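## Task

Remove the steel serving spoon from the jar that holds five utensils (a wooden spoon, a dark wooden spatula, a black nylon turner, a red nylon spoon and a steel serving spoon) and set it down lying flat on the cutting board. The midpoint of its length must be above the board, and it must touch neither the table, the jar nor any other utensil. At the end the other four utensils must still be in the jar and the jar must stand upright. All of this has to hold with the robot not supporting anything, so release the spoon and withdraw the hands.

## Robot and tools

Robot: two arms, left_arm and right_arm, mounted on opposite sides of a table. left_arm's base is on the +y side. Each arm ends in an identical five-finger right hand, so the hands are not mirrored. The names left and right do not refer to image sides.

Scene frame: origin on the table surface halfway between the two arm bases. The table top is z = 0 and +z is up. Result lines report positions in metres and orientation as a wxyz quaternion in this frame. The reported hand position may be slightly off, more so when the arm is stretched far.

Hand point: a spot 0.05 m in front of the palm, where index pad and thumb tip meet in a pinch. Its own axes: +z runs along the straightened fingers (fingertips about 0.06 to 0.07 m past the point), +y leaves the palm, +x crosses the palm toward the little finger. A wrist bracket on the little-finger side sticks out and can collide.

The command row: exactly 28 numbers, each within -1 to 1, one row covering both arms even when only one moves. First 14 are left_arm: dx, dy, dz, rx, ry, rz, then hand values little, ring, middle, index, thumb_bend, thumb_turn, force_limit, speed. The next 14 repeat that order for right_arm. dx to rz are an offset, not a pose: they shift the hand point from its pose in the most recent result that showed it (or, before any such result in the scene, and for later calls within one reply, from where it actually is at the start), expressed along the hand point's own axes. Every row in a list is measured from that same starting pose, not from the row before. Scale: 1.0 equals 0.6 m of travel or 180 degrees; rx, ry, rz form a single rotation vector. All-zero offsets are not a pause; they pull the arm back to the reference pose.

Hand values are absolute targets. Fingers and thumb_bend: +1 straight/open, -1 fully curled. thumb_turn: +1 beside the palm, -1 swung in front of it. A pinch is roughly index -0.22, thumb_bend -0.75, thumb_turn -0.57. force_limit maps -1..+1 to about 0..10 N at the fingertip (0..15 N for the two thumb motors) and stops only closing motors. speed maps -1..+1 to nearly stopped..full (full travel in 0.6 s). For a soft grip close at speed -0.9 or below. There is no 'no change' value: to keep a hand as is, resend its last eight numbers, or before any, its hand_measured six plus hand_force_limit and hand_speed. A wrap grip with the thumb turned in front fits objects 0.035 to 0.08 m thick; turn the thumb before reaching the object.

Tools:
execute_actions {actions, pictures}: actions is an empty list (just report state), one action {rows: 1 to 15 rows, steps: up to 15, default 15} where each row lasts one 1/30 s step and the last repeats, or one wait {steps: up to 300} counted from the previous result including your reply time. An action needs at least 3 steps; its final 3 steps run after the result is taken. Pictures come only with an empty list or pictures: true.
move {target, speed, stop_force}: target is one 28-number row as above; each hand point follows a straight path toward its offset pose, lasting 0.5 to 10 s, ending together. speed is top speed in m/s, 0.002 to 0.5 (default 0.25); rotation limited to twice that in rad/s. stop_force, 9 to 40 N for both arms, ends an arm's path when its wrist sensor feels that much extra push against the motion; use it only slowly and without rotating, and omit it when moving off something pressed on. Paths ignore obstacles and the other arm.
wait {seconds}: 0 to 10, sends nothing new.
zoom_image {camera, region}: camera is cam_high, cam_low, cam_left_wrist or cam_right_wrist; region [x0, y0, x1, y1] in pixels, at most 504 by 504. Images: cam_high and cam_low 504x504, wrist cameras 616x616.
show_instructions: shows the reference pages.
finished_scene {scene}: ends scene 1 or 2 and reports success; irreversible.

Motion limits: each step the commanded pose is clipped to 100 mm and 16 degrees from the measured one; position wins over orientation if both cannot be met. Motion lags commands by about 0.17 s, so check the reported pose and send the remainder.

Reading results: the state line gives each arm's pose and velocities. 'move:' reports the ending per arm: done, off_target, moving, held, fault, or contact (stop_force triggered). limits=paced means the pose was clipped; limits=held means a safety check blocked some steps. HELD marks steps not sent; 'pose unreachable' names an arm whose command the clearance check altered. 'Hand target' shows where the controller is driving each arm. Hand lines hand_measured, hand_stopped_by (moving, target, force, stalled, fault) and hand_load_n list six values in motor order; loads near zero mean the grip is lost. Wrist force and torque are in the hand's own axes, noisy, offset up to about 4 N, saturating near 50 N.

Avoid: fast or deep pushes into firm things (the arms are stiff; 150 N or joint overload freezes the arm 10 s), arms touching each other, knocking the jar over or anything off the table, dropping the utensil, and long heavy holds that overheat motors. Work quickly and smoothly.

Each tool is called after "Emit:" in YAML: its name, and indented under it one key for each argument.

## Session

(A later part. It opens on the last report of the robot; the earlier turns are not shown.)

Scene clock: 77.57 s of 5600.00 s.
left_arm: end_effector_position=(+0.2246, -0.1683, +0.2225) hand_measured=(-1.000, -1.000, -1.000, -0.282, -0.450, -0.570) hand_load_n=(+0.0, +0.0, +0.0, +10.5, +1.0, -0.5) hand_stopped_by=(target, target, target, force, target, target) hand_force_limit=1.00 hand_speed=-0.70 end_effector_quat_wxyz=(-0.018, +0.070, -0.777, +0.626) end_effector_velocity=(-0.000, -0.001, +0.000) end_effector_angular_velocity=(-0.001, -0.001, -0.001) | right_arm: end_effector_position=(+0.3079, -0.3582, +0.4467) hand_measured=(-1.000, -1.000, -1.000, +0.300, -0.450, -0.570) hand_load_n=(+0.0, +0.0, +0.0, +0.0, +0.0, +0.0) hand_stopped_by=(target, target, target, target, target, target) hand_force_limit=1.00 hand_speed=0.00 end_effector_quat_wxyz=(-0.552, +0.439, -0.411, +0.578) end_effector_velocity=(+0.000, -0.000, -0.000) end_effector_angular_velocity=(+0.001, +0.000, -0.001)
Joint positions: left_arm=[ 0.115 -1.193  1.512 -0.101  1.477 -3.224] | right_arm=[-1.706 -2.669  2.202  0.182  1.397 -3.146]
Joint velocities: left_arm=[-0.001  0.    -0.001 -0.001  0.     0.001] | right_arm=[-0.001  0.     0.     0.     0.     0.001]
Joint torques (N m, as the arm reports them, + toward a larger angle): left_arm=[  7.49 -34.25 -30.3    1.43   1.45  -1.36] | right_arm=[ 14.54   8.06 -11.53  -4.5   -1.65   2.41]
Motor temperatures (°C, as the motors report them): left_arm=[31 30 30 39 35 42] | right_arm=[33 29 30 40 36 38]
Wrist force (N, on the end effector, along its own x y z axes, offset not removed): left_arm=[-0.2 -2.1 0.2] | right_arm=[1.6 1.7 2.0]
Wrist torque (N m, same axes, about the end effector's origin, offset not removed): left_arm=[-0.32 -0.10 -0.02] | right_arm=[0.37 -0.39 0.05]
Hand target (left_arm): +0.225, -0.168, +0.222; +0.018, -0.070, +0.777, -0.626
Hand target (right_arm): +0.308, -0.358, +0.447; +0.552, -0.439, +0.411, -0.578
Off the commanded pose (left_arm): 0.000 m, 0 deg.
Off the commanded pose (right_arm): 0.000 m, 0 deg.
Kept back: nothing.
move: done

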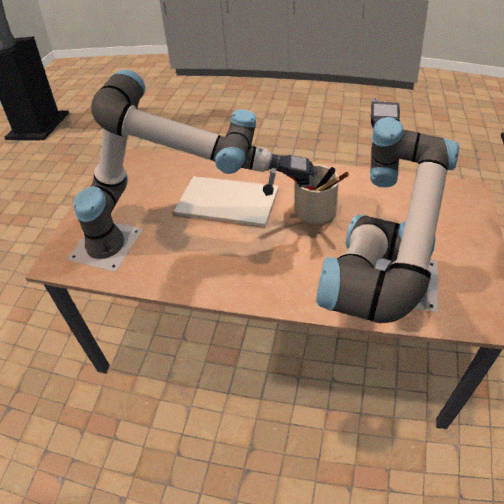

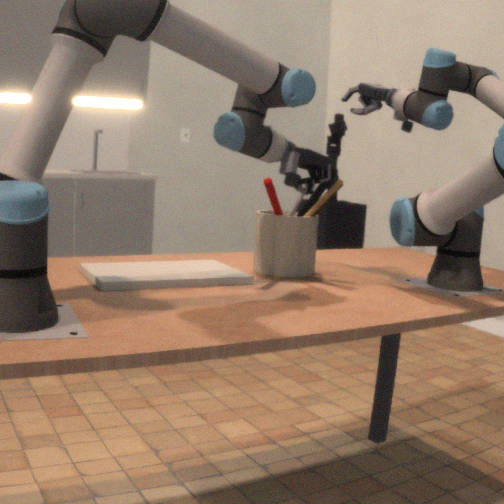

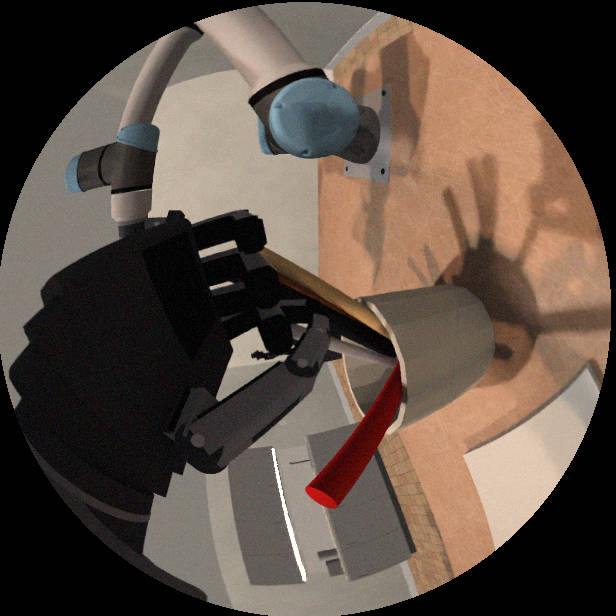

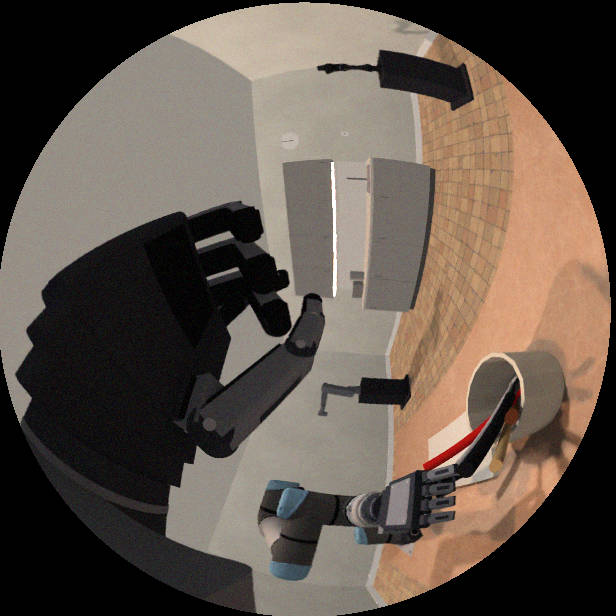

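Emit:
move:
  target: [0.02,-0.1,0.02,0,0,0,-1,-1,-1,-0.8,-0.45,-0.57,1.0,-0.7,0,0,0,0,0,0,-1,-1,-1,0.3,-0.45,-0.57,1.0,0]
  speed: 0.015

Emit:
zoom_image:
  camera: "cam_low"
  region: [230,100,370,250]

Scene clock: 82.23 s of 5600.00 s.
left_arm: end_effector_position=(+0.2194, -0.1938, +0.2787) hand_measured=(-1.000, -1.000, -1.000, -0.282, -0.450, -0.570) hand_load_n=(+0.0, +0.0, +0.0, +10.5, +1.0, -0.5) hand_stopped_by=(target, target, target, force, target, target) hand_force_limit=1.00 hand_speed=-0.70 end_effector_quat_wxyz=(-0.018, +0.070, -0.777, +0.626) end_effector_velocity=(+0.000, -0.001, +0.002) end_effector_angular_velocity=(+0.001, -0.001, -0.000) | right_arm: end_effector_position=(+0.3079, -0.3582, +0.4467) hand_measured=(-1.000, -1.000, -1.000, +0.300, -0.450, -0.570) hand_load_n=(+0.0, +0.0, +0.0, +0.0, +0.0, +0.0) hand_stopped_by=(target, target, target, target, target, target) hand_force_limit=1.00 hand_speed=0.00 end_effector_quat_wxyz=(-0.552, +0.439, -0.411, +0.578) end_effector_velocity=(+0.000, -0.000, -0.000) end_effector_angular_velocity=(+0.002, +0.000, -0.001)
Joint positions: left_arm=[ 0.105 -1.169  1.331  0.057  1.466 -3.226] | right_arm=[-1.706 -2.669  2.202  0.182  1.397 -3.146]
Joint velocities: left_arm=[-0.     0.003 -0.009  0.007 -0.     0.001] | right_arm=[-0.     0.     0.    -0.     0.001  0.001]
Joint torques (N m, as the arm reports them, + toward a larger angle): left_arm=[ -7.92 -30.8  -30.61   1.73  -2.12  -2.09] | right_arm=[ 14.82   7.62 -11.7   -4.62  -1.66   2.42]
Motor temperatures (°C, as the motors report them): left_arm=[31 30 30 39 35 42] | right_arm=[33 29 30 40 36 38]
Wrist force (N, on the end effector, along its own x y z axes, offset not removed): left_arm=[1.1 0.2 0.3] | right_arm=[0.7 2.8 1.0]
Wrist torque (N m, same axes, about the end effector's origin, offset not removed): left_arm=[0.11 -0.48 0.15] | right_arm=[0.53 -0.30 0.08]
Hand target (left_arm): +0.219, -0.194, +0.279; +0.018, -0.070, +0.777, -0.626
Hand target (right_arm): +0.308, -0.358, +0.447; +0.552, -0.439, +0.411, -0.578
Off the commanded pose (left_arm): 0.000 m, 0 deg.
Off the commanded pose (right_arm): 0.000 m, 0 deg.
Kept back: nothing.
move: done

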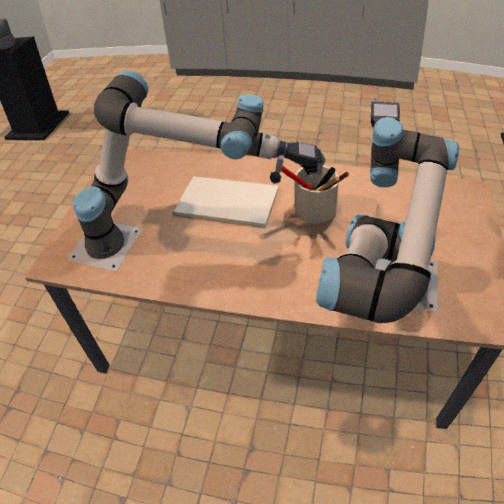

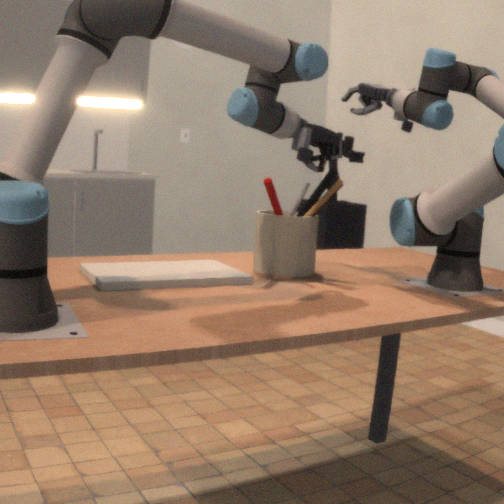

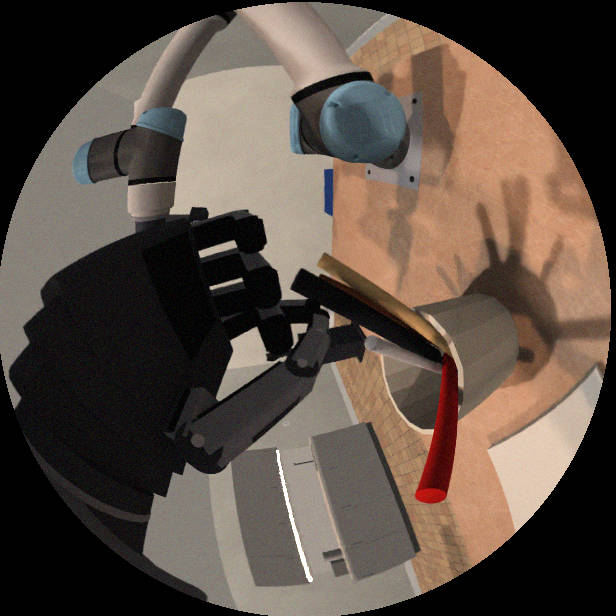

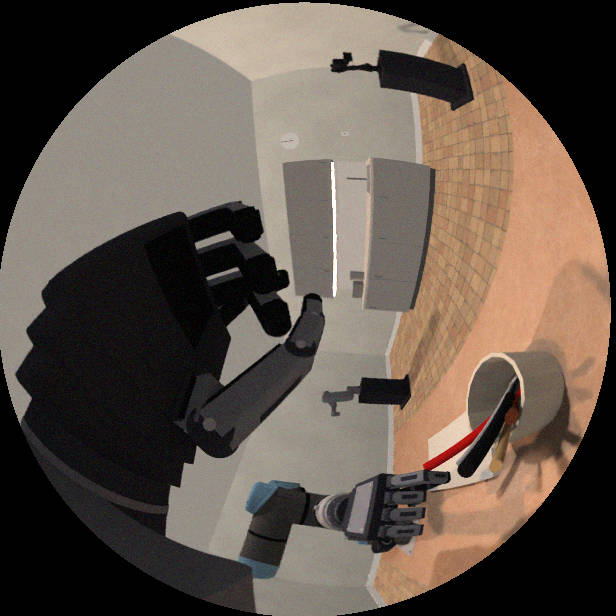

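Region (230, 100, 370, 250) of cam_low's 504x504 image, scaled by 3.360, with more detail than that image has; it fills the left 470 columns of this view, and the rest is white.

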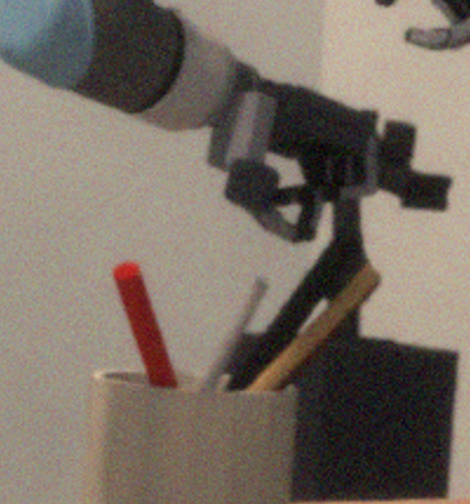

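Emit:
move:
  target: [-0.04,0.06,-0.015,0,0,0,-1,-1,-1,0.1,-0.45,-0.57,1.0,0,0,0,0,0,0,0,-1,-1,-1,0.3,-0.45,-0.57,1.0,0]
  speed: 0.03

Emit:
zoom_image:
  camera: "cam_left_wrist"
  region: [200,200,450,400]

Emit:
zoom_image:
  camera: "cam_low"
  region: [230,120,370,250]

Emit:
zoom_image:
  camera: "cam_high"
  region: [250,130,370,230]

Scene clock: 84.33 s of 5600.00 s.
left_arm: end_effector_position=(+0.2388, -0.1746, +0.2444) hand_measured=(-1.000, -1.000, -1.000, +0.100, -0.450, -0.570) hand_load_n=(+0.0, +0.0, +0.0, +0.0, +0.0, +0.0) hand_stopped_by=(target, target, target, target, target, target) hand_force_limit=1.00 hand_speed=0.00 end_effector_quat_wxyz=(-0.018, +0.070, -0.777, +0.626) end_effector_velocity=(+0.001, +0.001, -0.001) end_effector_angular_velocity=(-0.002, +0.000, -0.000) | right_arm: end_effector_position=(+0.3079, -0.3582, +0.4467) hand_measured=(-1.000, -1.000, -1.000, +0.300, -0.450, -0.570) hand_load_n=(+0.0, +0.0, +0.0, +0.0, +0.0, +0.0) hand_stopped_by=(target, target, target, target, target, target) hand_force_limit=1.00 hand_speed=0.00 end_effector_quat_wxyz=(-0.552, +0.439, -0.411, +0.578) end_effector_velocity=(+0.000, -0.000, -0.000) end_effector_angular_velocity=(-0.000, -0.000, -0.002)
Joint positions: left_arm=[ 0.143 -1.184  1.441 -0.039  1.504 -3.218] | right_arm=[-1.706 -2.669  2.202  0.182  1.397 -3.146]
Joint velocities: left_arm=[ 0.003 -0.001  0.006 -0.007  0.003  0.001] | right_arm=[-0.002 -0.     0.    -0.    -0.    -0.   ]
Joint torques (N m, as the arm reports them, + toward a larger angle): left_arm=[  7.22 -50.63 -16.41  -3.34   2.7    2.37] | right_arm=[ 14.03   8.21 -10.97  -4.35  -1.57   2.41]
Motor temperatures (°C, as the motors report them): left_arm=[31 30 30 39 35 42] | right_arm=[33 29 30 40 36 38]
Wrist force (N, on the end effector, along its own x y z axes, offset not removed): left_arm=[-0.6 -1.7 1.8] | right_arm=[2.3 1.0 2.0]
Wrist torque (N m, same axes, about the end effector's origin, offset not removed): left_arm=[-0.31 -0.23 -0.01] | right_arm=[0.12 -0.48 0.08]
Hand target (left_arm): +0.239, -0.175, +0.244; +0.018, -0.070, +0.777, -0.626
Hand target (right_arm): +0.308, -0.358, +0.447; +0.552, -0.439, +0.411, -0.578
Off the commanded pose (left_arm): 0.000 m, 0 deg.
Off the commanded pose (right_arm): 0.000 m, 0 deg.
Kept back: nothing.
move: done

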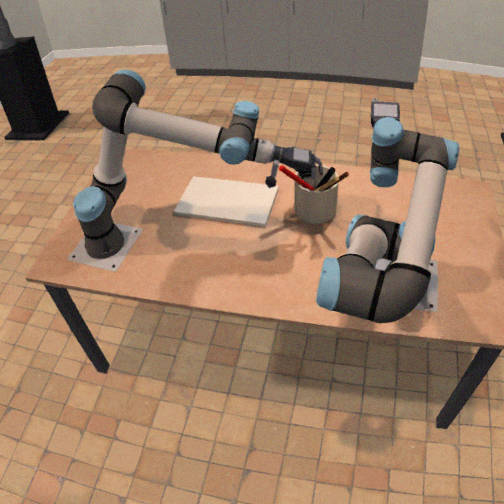

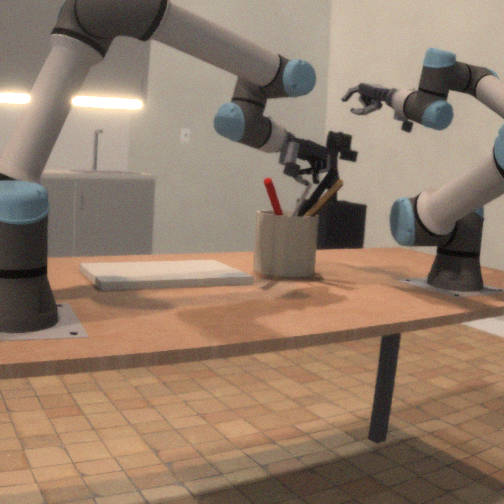

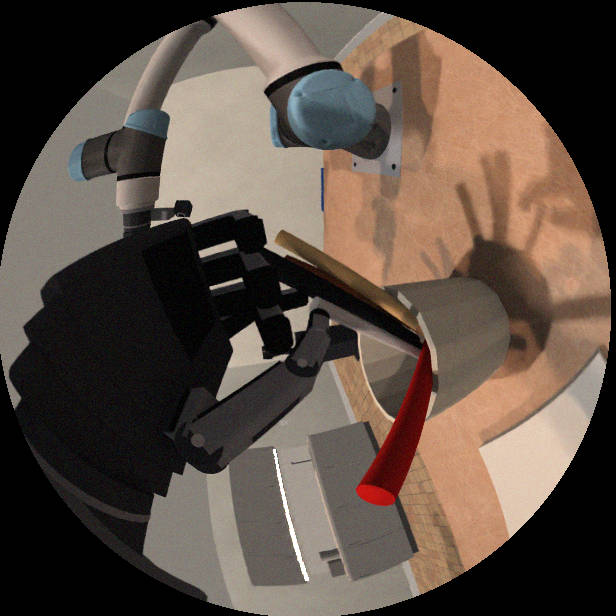

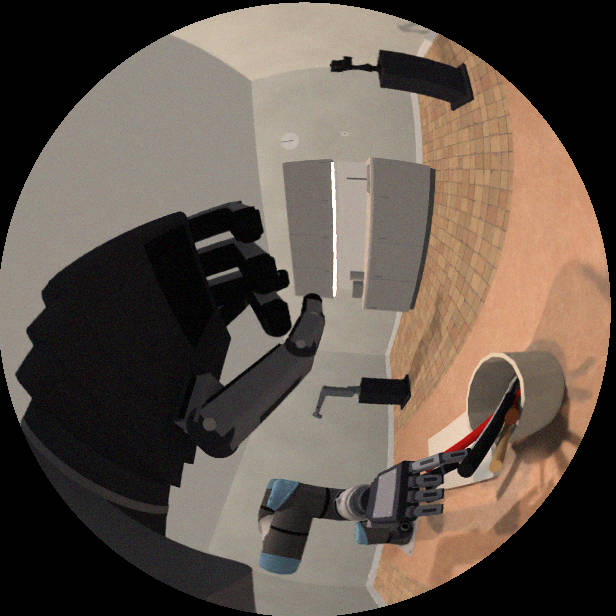

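Region (200, 200, 450, 400) of cam_left_wrist's 616x616 image, scaled by 2.016, with more detail than that image has; it fills the top 403 rows of this view, and the rest is white.

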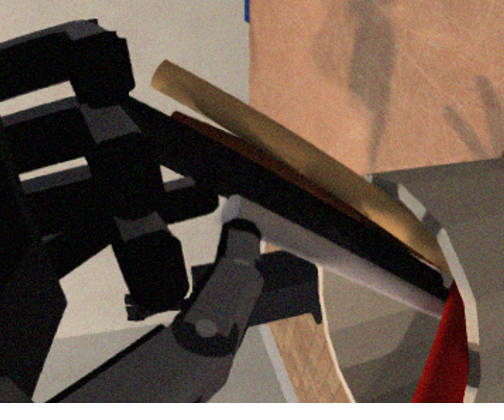

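Region (230, 120, 370, 250) of cam_low's 504x504 image, scaled by 3.600, with more detail than that image has; it fills the top 468 rows of this view, and the rest is white.

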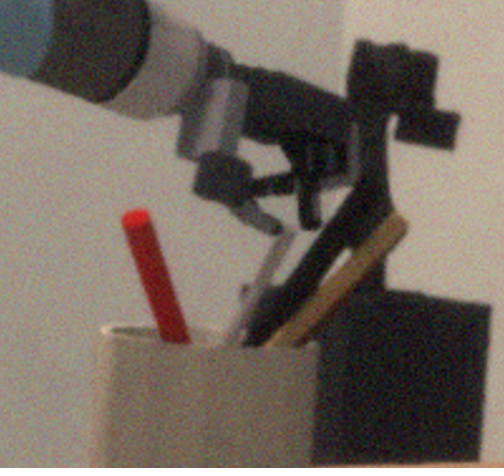

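Region (250, 130, 370, 230) of cam_high's 504x504 image, scaled by 4.200, with more detail than that image has.

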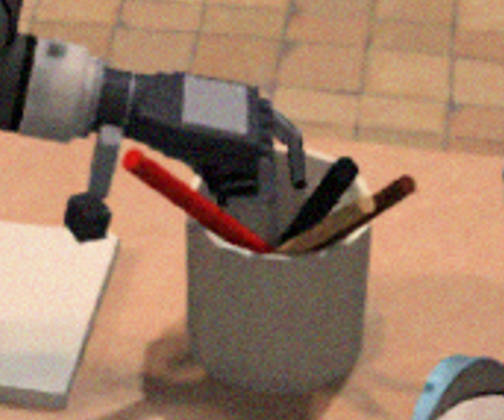

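Emit:
move:
  target: [0.05,0,0,0,0,0,-1,-1,-1,0.1,-0.45,-0.57,1.0,0,0,0,0,0,0,0,-1,-1,-1,0.3,-0.45,-0.57,1.0,0]
  speed: 0.02

Emit:
zoom_image:
  camera: "cam_left_wrist"
  region: [200,200,450,400]

Emit:
zoom_image:
  camera: "cam_low"
  region: [230,120,370,250]

Emit:
zoom_image:
  camera: "cam_high"
  region: [250,130,370,230]

Scene clock: 86.40 s of 5600.00 s.
left_arm: end_effector_position=(+0.2095, -0.1785, +0.2462) hand_measured=(-1.000, -1.000, -1.000, +0.100, -0.450, -0.570) hand_load_n=(+0.0, +0.0, +0.0, +0.0, +0.0, +0.0) hand_stopped_by=(target, target, target, target, target, target) hand_force_limit=1.00 hand_speed=0.00 end_effector_quat_wxyz=(-0.018, +0.070, -0.777, +0.626) end_effector_velocity=(-0.005, -0.001, -0.000) end_effector_angular_velocity=(+0.002, -0.001, -0.003) | right_arm: end_effector_position=(+0.3079, -0.3582, +0.4467) hand_measured=(-1.000, -1.000, -1.000, +0.300, -0.450, -0.570) hand_load_n=(+0.0, +0.0, +0.0, +0.0, +0.0, +0.0) hand_stopped_by=(target, target, target, target, target, target) hand_force_limit=1.00 hand_speed=0.00 end_effector_quat_wxyz=(-0.552, +0.439, -0.411, +0.578) end_effector_velocity=(+0.000, -0.000, -0.000) end_effector_angular_velocity=(-0.001, +0.000, -0.001)
Joint positions: left_arm=[ 0.086 -1.195  1.452 -0.038  1.448 -3.23 ] | right_arm=[-1.706 -2.669  2.202  0.182  1.397 -3.146]
Joint velocities: left_arm=[-0.009  0.     0.     0.002 -0.005 -0.   ] | right_arm=[-0.001 -0.     0.    -0.    -0.001 -0.001]
Joint torques (N m, as the arm reports them, + toward a larger angle): left_arm=[ -8.05 -51.27 -17.02   1.5   -2.44  -2.05] | right_arm=[ 14.27   7.75 -11.51  -4.7   -1.77   2.37]
Motor temperatures (°C, as the motors report them): left_arm=[31 30 30 39 35 42] | right_arm=[33 29 30 40 36 38]
Wrist force (N, on the end effector, along its own x y z axes, offset not removed): left_arm=[-0.1 -2.1 2.0] | right_arm=[2.5 1.6 1.1]
Wrist torque (N m, same axes, about the end effector's origin, offset not removed): left_arm=[-0.34 -0.25 0.00] | right_arm=[0.33 -0.59 0.21]
Hand target (left_arm): +0.209, -0.179, +0.246; +0.018, -0.070, +0.777, -0.626
Hand target (right_arm): +0.308, -0.358, +0.447; +0.552, -0.439, +0.411, -0.578
Off the commanded pose (left_arm): 0.000 m, 0 deg.
Off the commanded pose (right_arm): 0.000 m, 0 deg.
Kept back: nothing.
move: done

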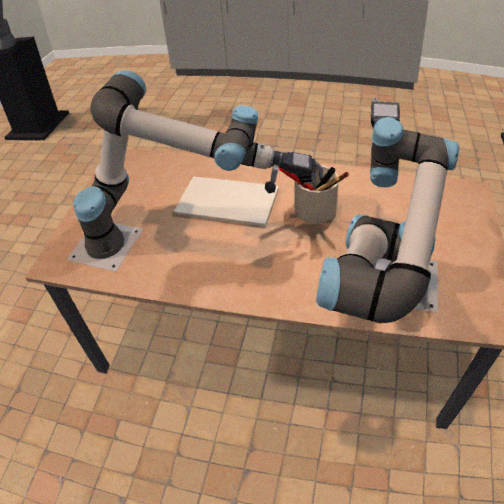

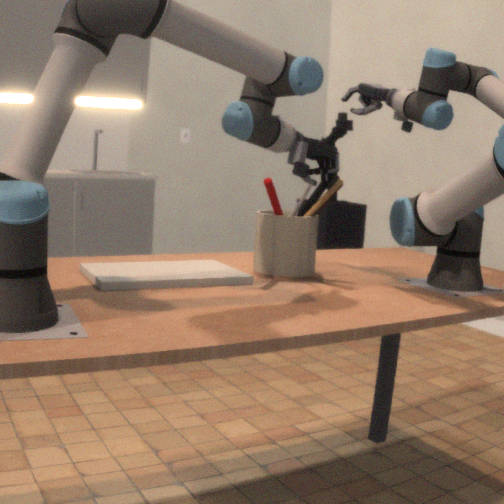

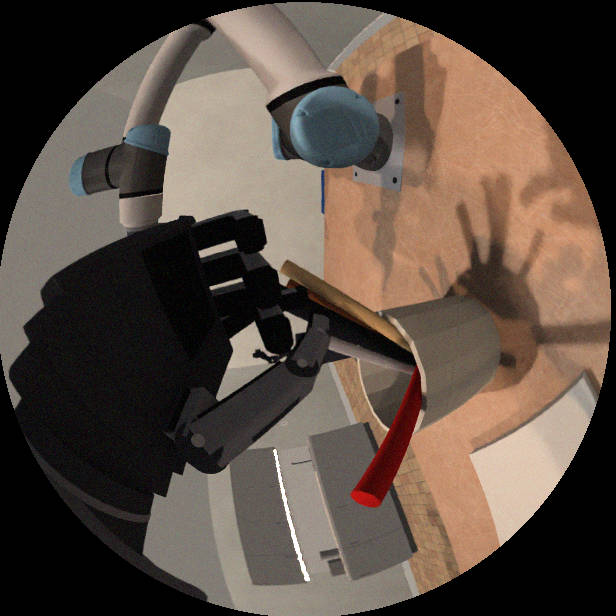

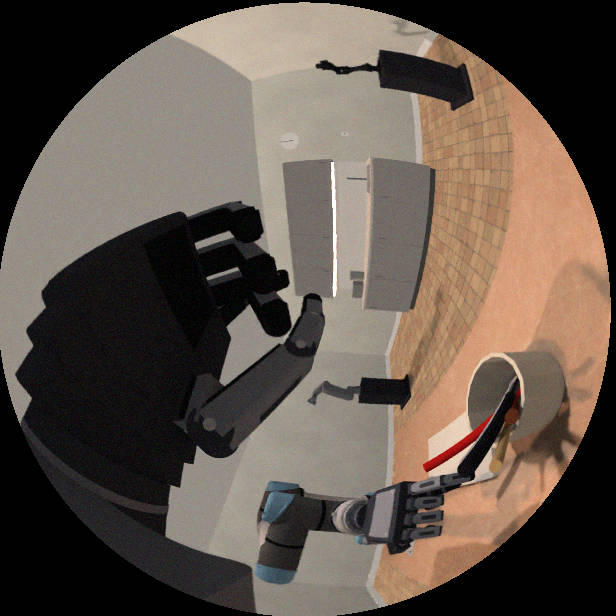

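Region (200, 200, 450, 400) of cam_left_wrist's 616x616 image, scaled by 2.016, with more detail than that image has; it fills the top 403 rows of this view, and the rest is white.

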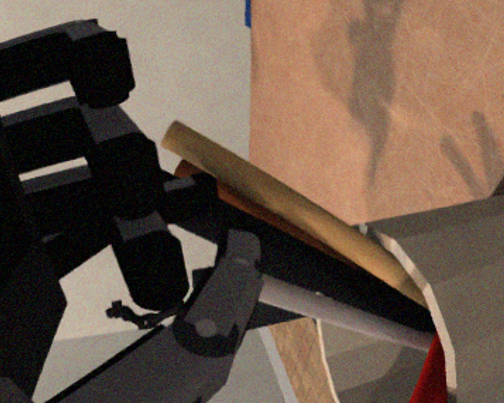

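Region (230, 120, 370, 250) of cam_low's 504x504 image, scaled by 3.600, with more detail than that image has; it fills the top 468 rows of this view, and the rest is white.

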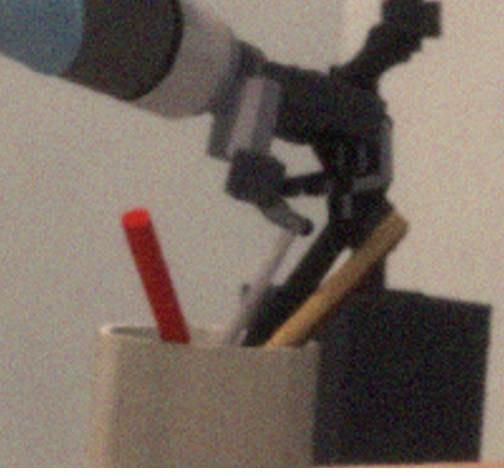

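Region (250, 130, 370, 230) of cam_high's 504x504 image, scaled by 4.200, with more detail than that image has.

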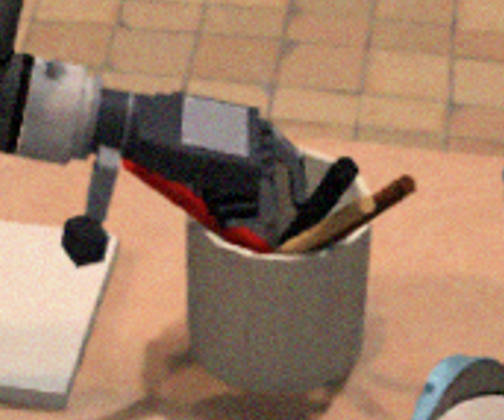

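Emit:
move:
  target: [0,0.035,-0.012,0,0,0,-1,-1,-1,0.1,-0.45,-0.57,1.0,0,0,0,0,0,0,0,-1,-1,-1,0.3,-0.45,-0.57,1.0,0]
  speed: 0.01
  stop_force: 9

Emit:
zoom_image:
  camera: "cam_left_wrist"
  region: [200,200,450,400]

Emit:
zoom_image:
  camera: "cam_low"
  region: [230,120,370,250]

Scene clock: 89.07 s of 5600.00 s.
left_arm: end_effector_position=(+0.2069, -0.1673, +0.2276) hand_measured=(-1.000, -1.000, -1.000, +0.100, -0.450, -0.570) hand_load_n=(+0.0, +0.0, +0.0, +0.0, +0.0, +0.0) hand_stopped_by=(target, target, target, target, target, target) hand_force_limit=1.00 hand_speed=0.00 end_effector_quat_wxyz=(-0.018, +0.070, -0.777, +0.626) end_effector_velocity=(-0.000, +0.001, -0.002) end_effector_angular_velocity=(-0.002, +0.001, +0.001) | right_arm: end_effector_position=(+0.3079, -0.3582, +0.4467) hand_measured=(-1.000, -1.000, -1.000, +0.300, -0.450, -0.570) hand_load_n=(+0.0, +0.0, +0.0, +0.0, +0.0, +0.0) hand_stopped_by=(target, target, target, target, target, target) hand_force_limit=1.00 hand_speed=0.00 end_effector_quat_wxyz=(-0.552, +0.439, -0.411, +0.578) end_effector_velocity=(+0.000, -0.000, -0.000) end_effector_angular_velocity=(-0.000, -0.000, -0.002)
Joint positions: left_arm=[ 0.08  -1.209  1.521 -0.093  1.443 -3.232] | right_arm=[-1.706 -2.669  2.202  0.182  1.397 -3.146]
Joint velocities: left_arm=[-0.001 -0.003  0.01  -0.009 -0.001 -0.001] | right_arm=[-0.    -0.     0.    -0.     0.001 -0.   ]
Joint torques (N m, as the arm reports them, + toward a larger angle): left_arm=[ -7.61 -48.92 -16.42  -3.59  -2.03  -2.15] | right_arm=[ 13.9    7.46 -12.09  -4.46  -1.63   2.24]
Motor temperatures (°C, as the motors report them): left_arm=[31 30 30 39 35 42] | right_arm=[33 29 30 40 36 38]
Wrist force (N, on the end effector, along its own x y z axes, offset not removed): left_arm=[0.1 -1.5 1.0] | right_arm=[1.0 2.0 1.5]
Wrist torque (N m, same axes, about the end effector's origin, offset not removed): left_arm=[-0.22 -0.30 -0.01] | right_arm=[0.39 -0.29 0.00]
Hand target (left_arm): +0.207, -0.167, +0.227; +0.018, -0.070, +0.777, -0.626
Hand target (right_arm): +0.308, -0.358, +0.447; +0.552, -0.439, +0.411, -0.578
Off the commanded pose (left_arm): 0.000 m, 0 deg.
Off the commanded pose (right_arm): 0.000 m, 0 deg.
Kept back: nothing.
move: done

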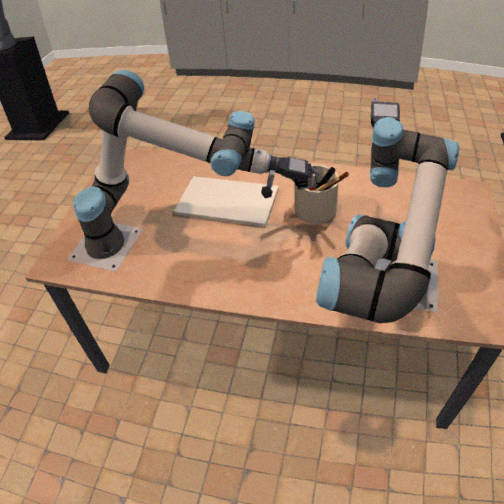

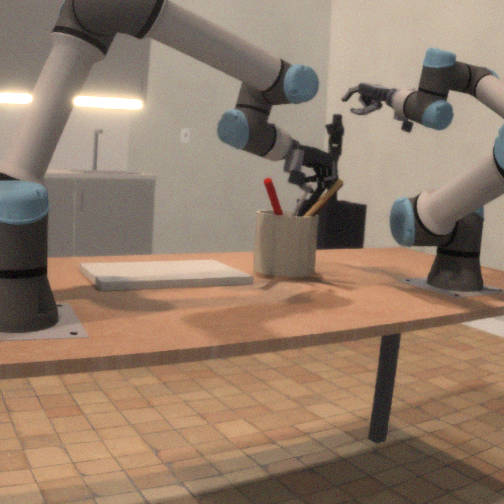

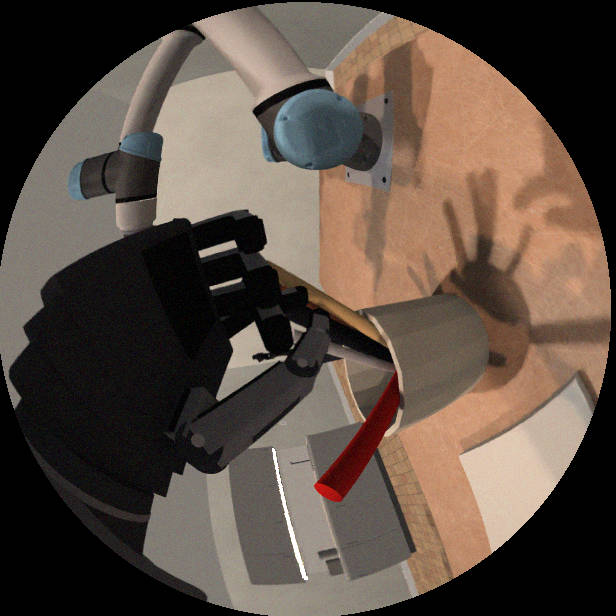

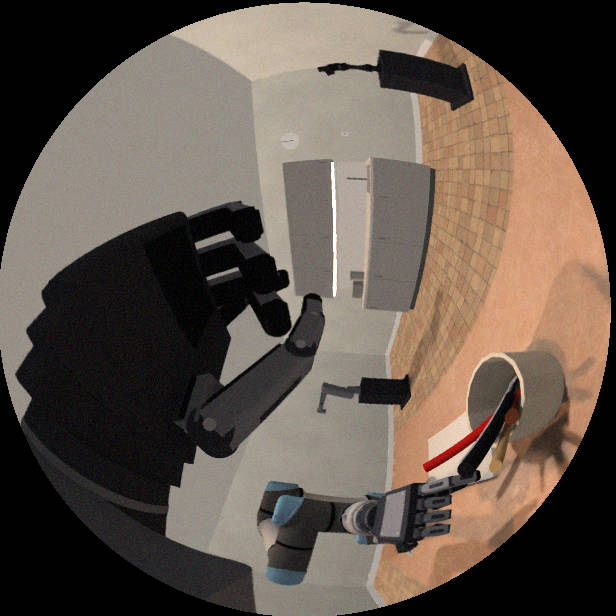

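Region (200, 200, 450, 400) of cam_left_wrist's 616x616 image, scaled by 2.016, with more detail than that image has; it fills the top 403 rows of this view, and the rest is white.

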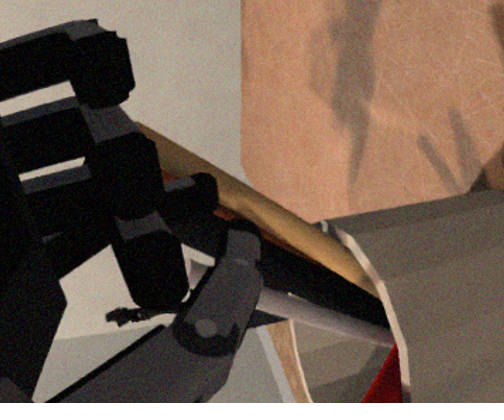

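Region (230, 120, 370, 250) of cam_low's 504x504 image, scaled by 3.600, with more detail than that image has; it fills the top 468 rows of this view, and the rest is white.

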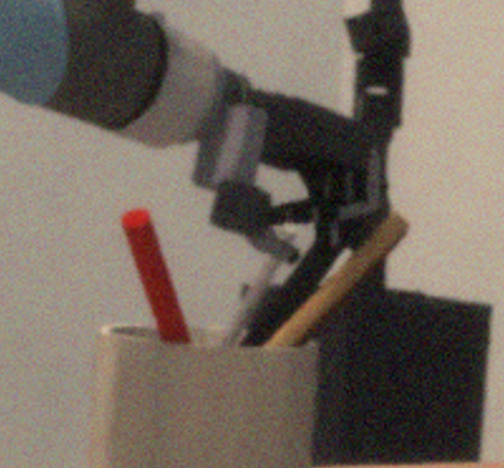

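Emit:
move:
  target: [-0.033,-0.04,0,0,0,0,-1,-1,-1,0.15,-0.45,-0.57,1.0,0,0,0,0,0,0,0,-1,-1,-1,0.3,-0.45,-0.57,1.0,0]
  speed: 0.02

Emit:
move:
  target: [0,0.027,0.004,0,0,0,-1,-1,-1,0.15,-0.45,-0.57,1.0,0,0,0,0,0,0,0,-1,-1,-1,0.3,-0.45,-0.57,1.0,0]
  speed: 0.01

Emit:
zoom_image:
  camera: "cam_left_wrist"
  region: [200,200,450,400]

Emit:
zoom_image:
  camera: "cam_low"
  region: [230,120,370,250]

Scene clock: 91.23 s of 5600.00 s.
left_arm: end_effector_position=(+0.2283, -0.1697, +0.2496) hand_measured=(-1.000, -1.000, -1.000, +0.150, -0.450, -0.570) hand_load_n=(+0.0, +0.0, +0.0, +0.0, +0.0, +0.0) hand_stopped_by=(target, target, target, target, target, target) hand_force_limit=1.00 hand_speed=0.00 end_effector_quat_wxyz=(-0.018, +0.070, -0.777, +0.626) end_effector_velocity=(+0.003, -0.000, +0.003) end_effector_angular_velocity=(-0.002, +0.000, +0.001) | right_arm: end_effector_position=(+0.3079, -0.3582, +0.4467) hand_measured=(-1.000, -1.000, -1.000, +0.300, -0.450, -0.570) hand_load_n=(+0.0, +0.0, +0.0, +0.0, +0.0, +0.0) hand_stopped_by=(target, target, target, target, target, target) hand_force_limit=1.00 hand_speed=0.00 end_effector_quat_wxyz=(-0.552, +0.439, -0.411, +0.578) end_effector_velocity=(-0.000, -0.000, +0.000) end_effector_angular_velocity=(-0.000, -0.000, -0.000)
Joint positions: left_arm=[ 0.123 -1.205  1.458 -0.034  1.484 -3.222] | right_arm=[-1.706 -2.669  2.202  0.182  1.397 -3.146]
Joint velocities: left_arm=[ 0.005 -0.001 -0.007  0.005  0.004  0.001] | right_arm=[ 0.    -0.    -0.     0.     0.001 -0.   ]
Joint torques (N m, as the arm reports them, + toward a larger angle): left_arm=[  6.77 -26.82 -31.72   1.48   2.53   2.37] | right_arm=[ 13.65   7.84 -12.08  -4.71  -1.57   2.39]
Motor temperatures (°C, as the motors report them): left_arm=[31 30 30 39 35 42] | right_arm=[33 29 30 40 36 38]
Wrist force (N, on the end effector, along its own x y z axes, offset not removed): left_arm=[0.1 -0.5 0.9] | right_arm=[-0.1 3.1 2.6]
Wrist torque (N m, same axes, about the end effector's origin, offset not removed): left_arm=[-0.02 -0.18 0.09] | right_arm=[0.48 -0.22 -0.12]
Hand target (left_arm): +0.229, -0.170, +0.250; +0.018, -0.070, +0.777, -0.626
Hand target (right_arm): +0.308, -0.358, +0.447; +0.552, -0.439, +0.411, -0.578
Off the commanded pose (left_arm): 0.000 m, 0 deg.
Off the commanded pose (right_arm): 0.000 m, 0 deg.
Kept back: nothing.
move: done

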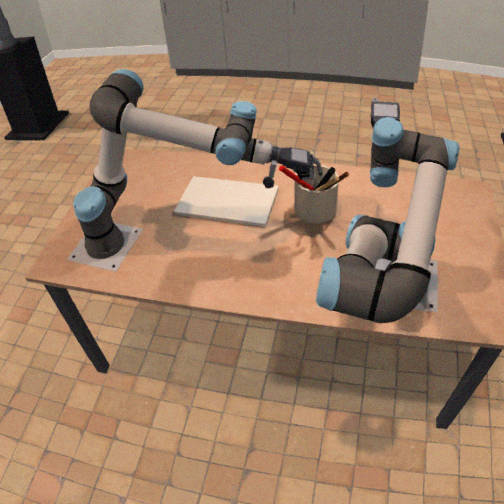

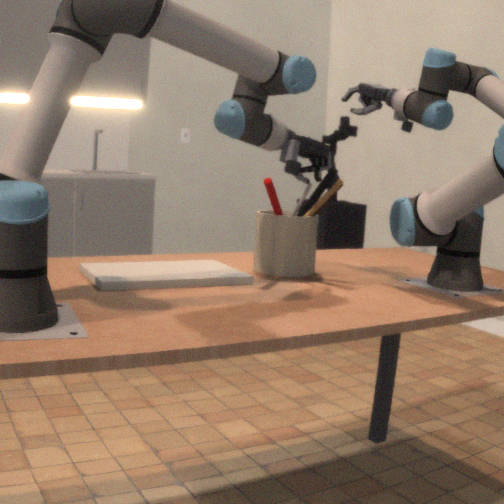

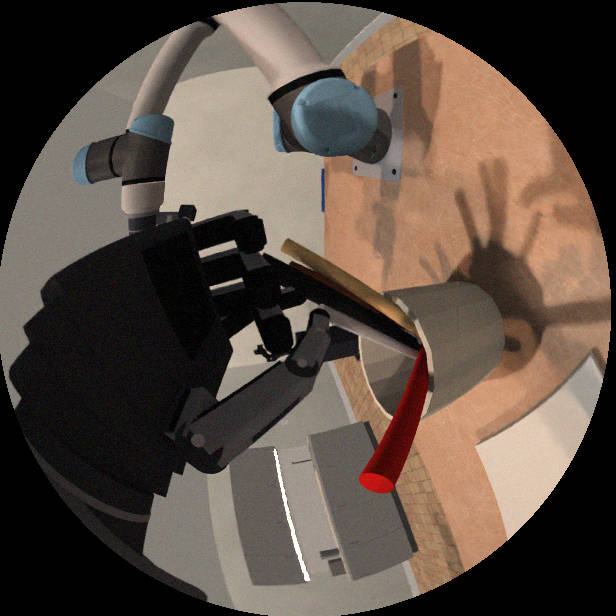

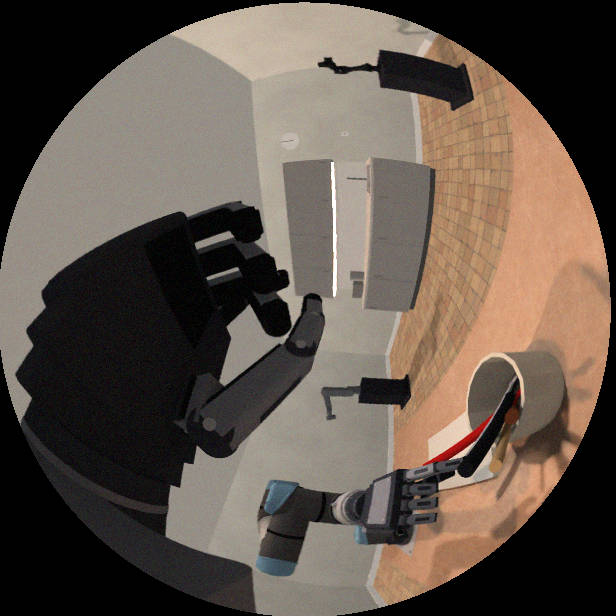

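Scene clock: 93.10 s of 5600.00 s.
left_arm: end_effector_position=(+0.2272, -0.1687, +0.2336) hand_measured=(-1.000, -1.000, -1.000, +0.150, -0.450, -0.570) hand_load_n=(+0.0, +0.0, +0.0, +0.0, +0.0, +0.0) hand_stopped_by=(target, target, target, target, target, target) hand_force_limit=1.00 hand_speed=0.00 end_effector_quat_wxyz=(-0.018, +0.070, -0.777, +0.626) end_effector_velocity=(-0.000, +0.000, -0.003) end_effector_angular_velocity=(+0.000, -0.000, +0.001) | right_arm: end_effector_position=(+0.3079, -0.3582, +0.4467) hand_measured=(-1.000, -1.000, -1.000, +0.300, -0.450, -0.570) hand_load_n=(+0.0, +0.0, +0.0, +0.0, +0.0, +0.0) hand_stopped_by=(target, target, target, target, target, target) hand_force_limit=1.00 hand_speed=0.00 end_effector_quat_wxyz=(-0.552, +0.439, -0.411, +0.578) end_effector_velocity=(-0.000, +0.001, -0.000) end_effector_angular_velocity=(-0.001, +0.000, +0.003)
Joint positions: left_arm=[ 0.12  -1.198  1.49  -0.073  1.482 -3.223] | right_arm=[-1.706 -2.669  2.202  0.182  1.397 -3.146]
Joint velocities: left_arm=[-0.001  0.002  0.006 -0.007 -0.002 -0.   ] | right_arm=[ 0.002  0.     0.    -0.    -0.002 -0.   ]
Joint torques (N m, as the arm reports them, + toward a larger angle): left_arm=[ -7.31 -28.26 -16.94  -3.61  -2.07  -2.24] | right_arm=[ 12.95   7.79 -12.12  -4.53  -1.62   2.37]
Motor temperatures (°C, as the motors report them): left_arm=[31 30 30 39 35 42] | right_arm=[33 29 30 40 36 38]
Wrist force (N, on the end effector, along its own x y z axes, offset not removed): left_arm=[-0.7 -2.8 0.1] | right_arm=[2.9 2.1 2.3]
Wrist torque (N m, same axes, about the end effector's origin, offset not removed): left_arm=[-0.34 -0.18 -0.06] | right_arm=[0.32 -0.55 0.11]
Hand target (left_arm): +0.227, -0.169, +0.233; +0.018, -0.070, +0.777, -0.626
Hand target (right_arm): +0.308, -0.358, +0.447; +0.552, -0.439, +0.411, -0.578
Off the commanded pose (left_arm): 0.000 m, 0 deg.
Off the commanded pose (right_arm): 0.000 m, 0 deg.
Kept back: nothing.
move: done

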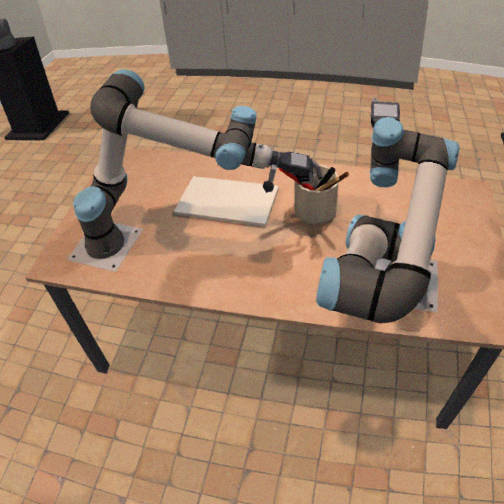

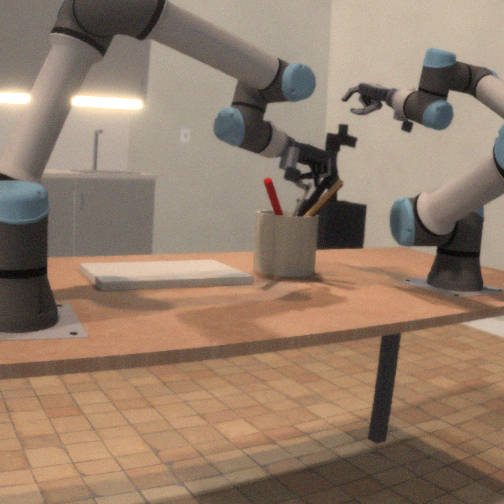

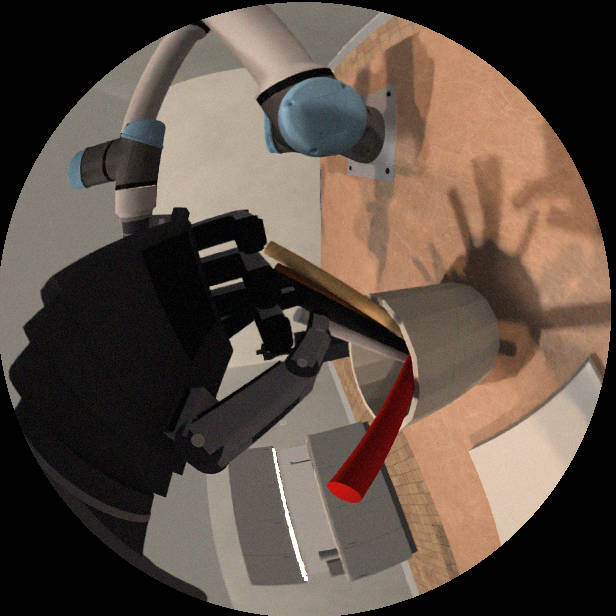

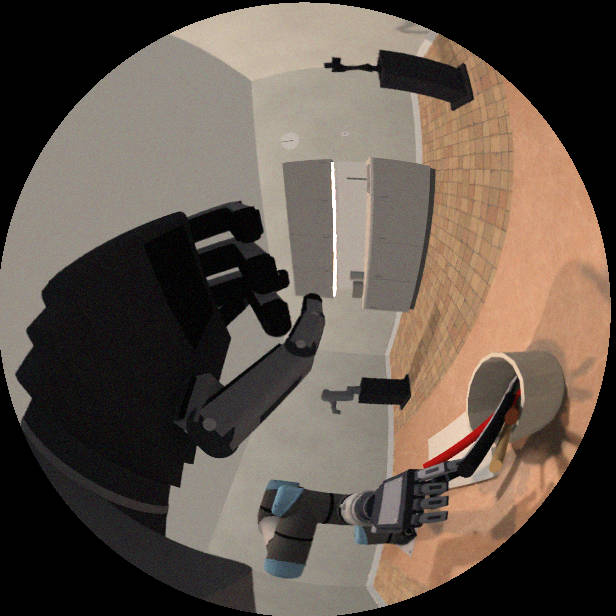

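Region (200, 200, 450, 400) of cam_left_wrist's 616x616 image, scaled by 2.016, with more detail than that image has; it fills the top 403 rows of this view, and the rest is white.

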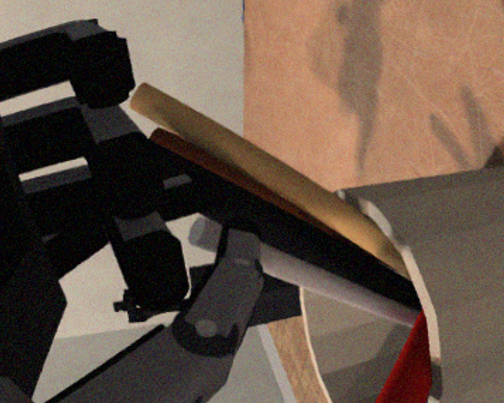

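Region (230, 120, 370, 250) of cam_low's 504x504 image, scaled by 3.600, with more detail than that image has; it fills the top 468 rows of this view, and the rest is white.

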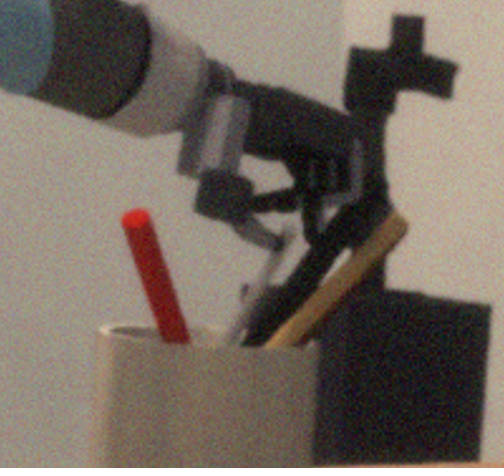

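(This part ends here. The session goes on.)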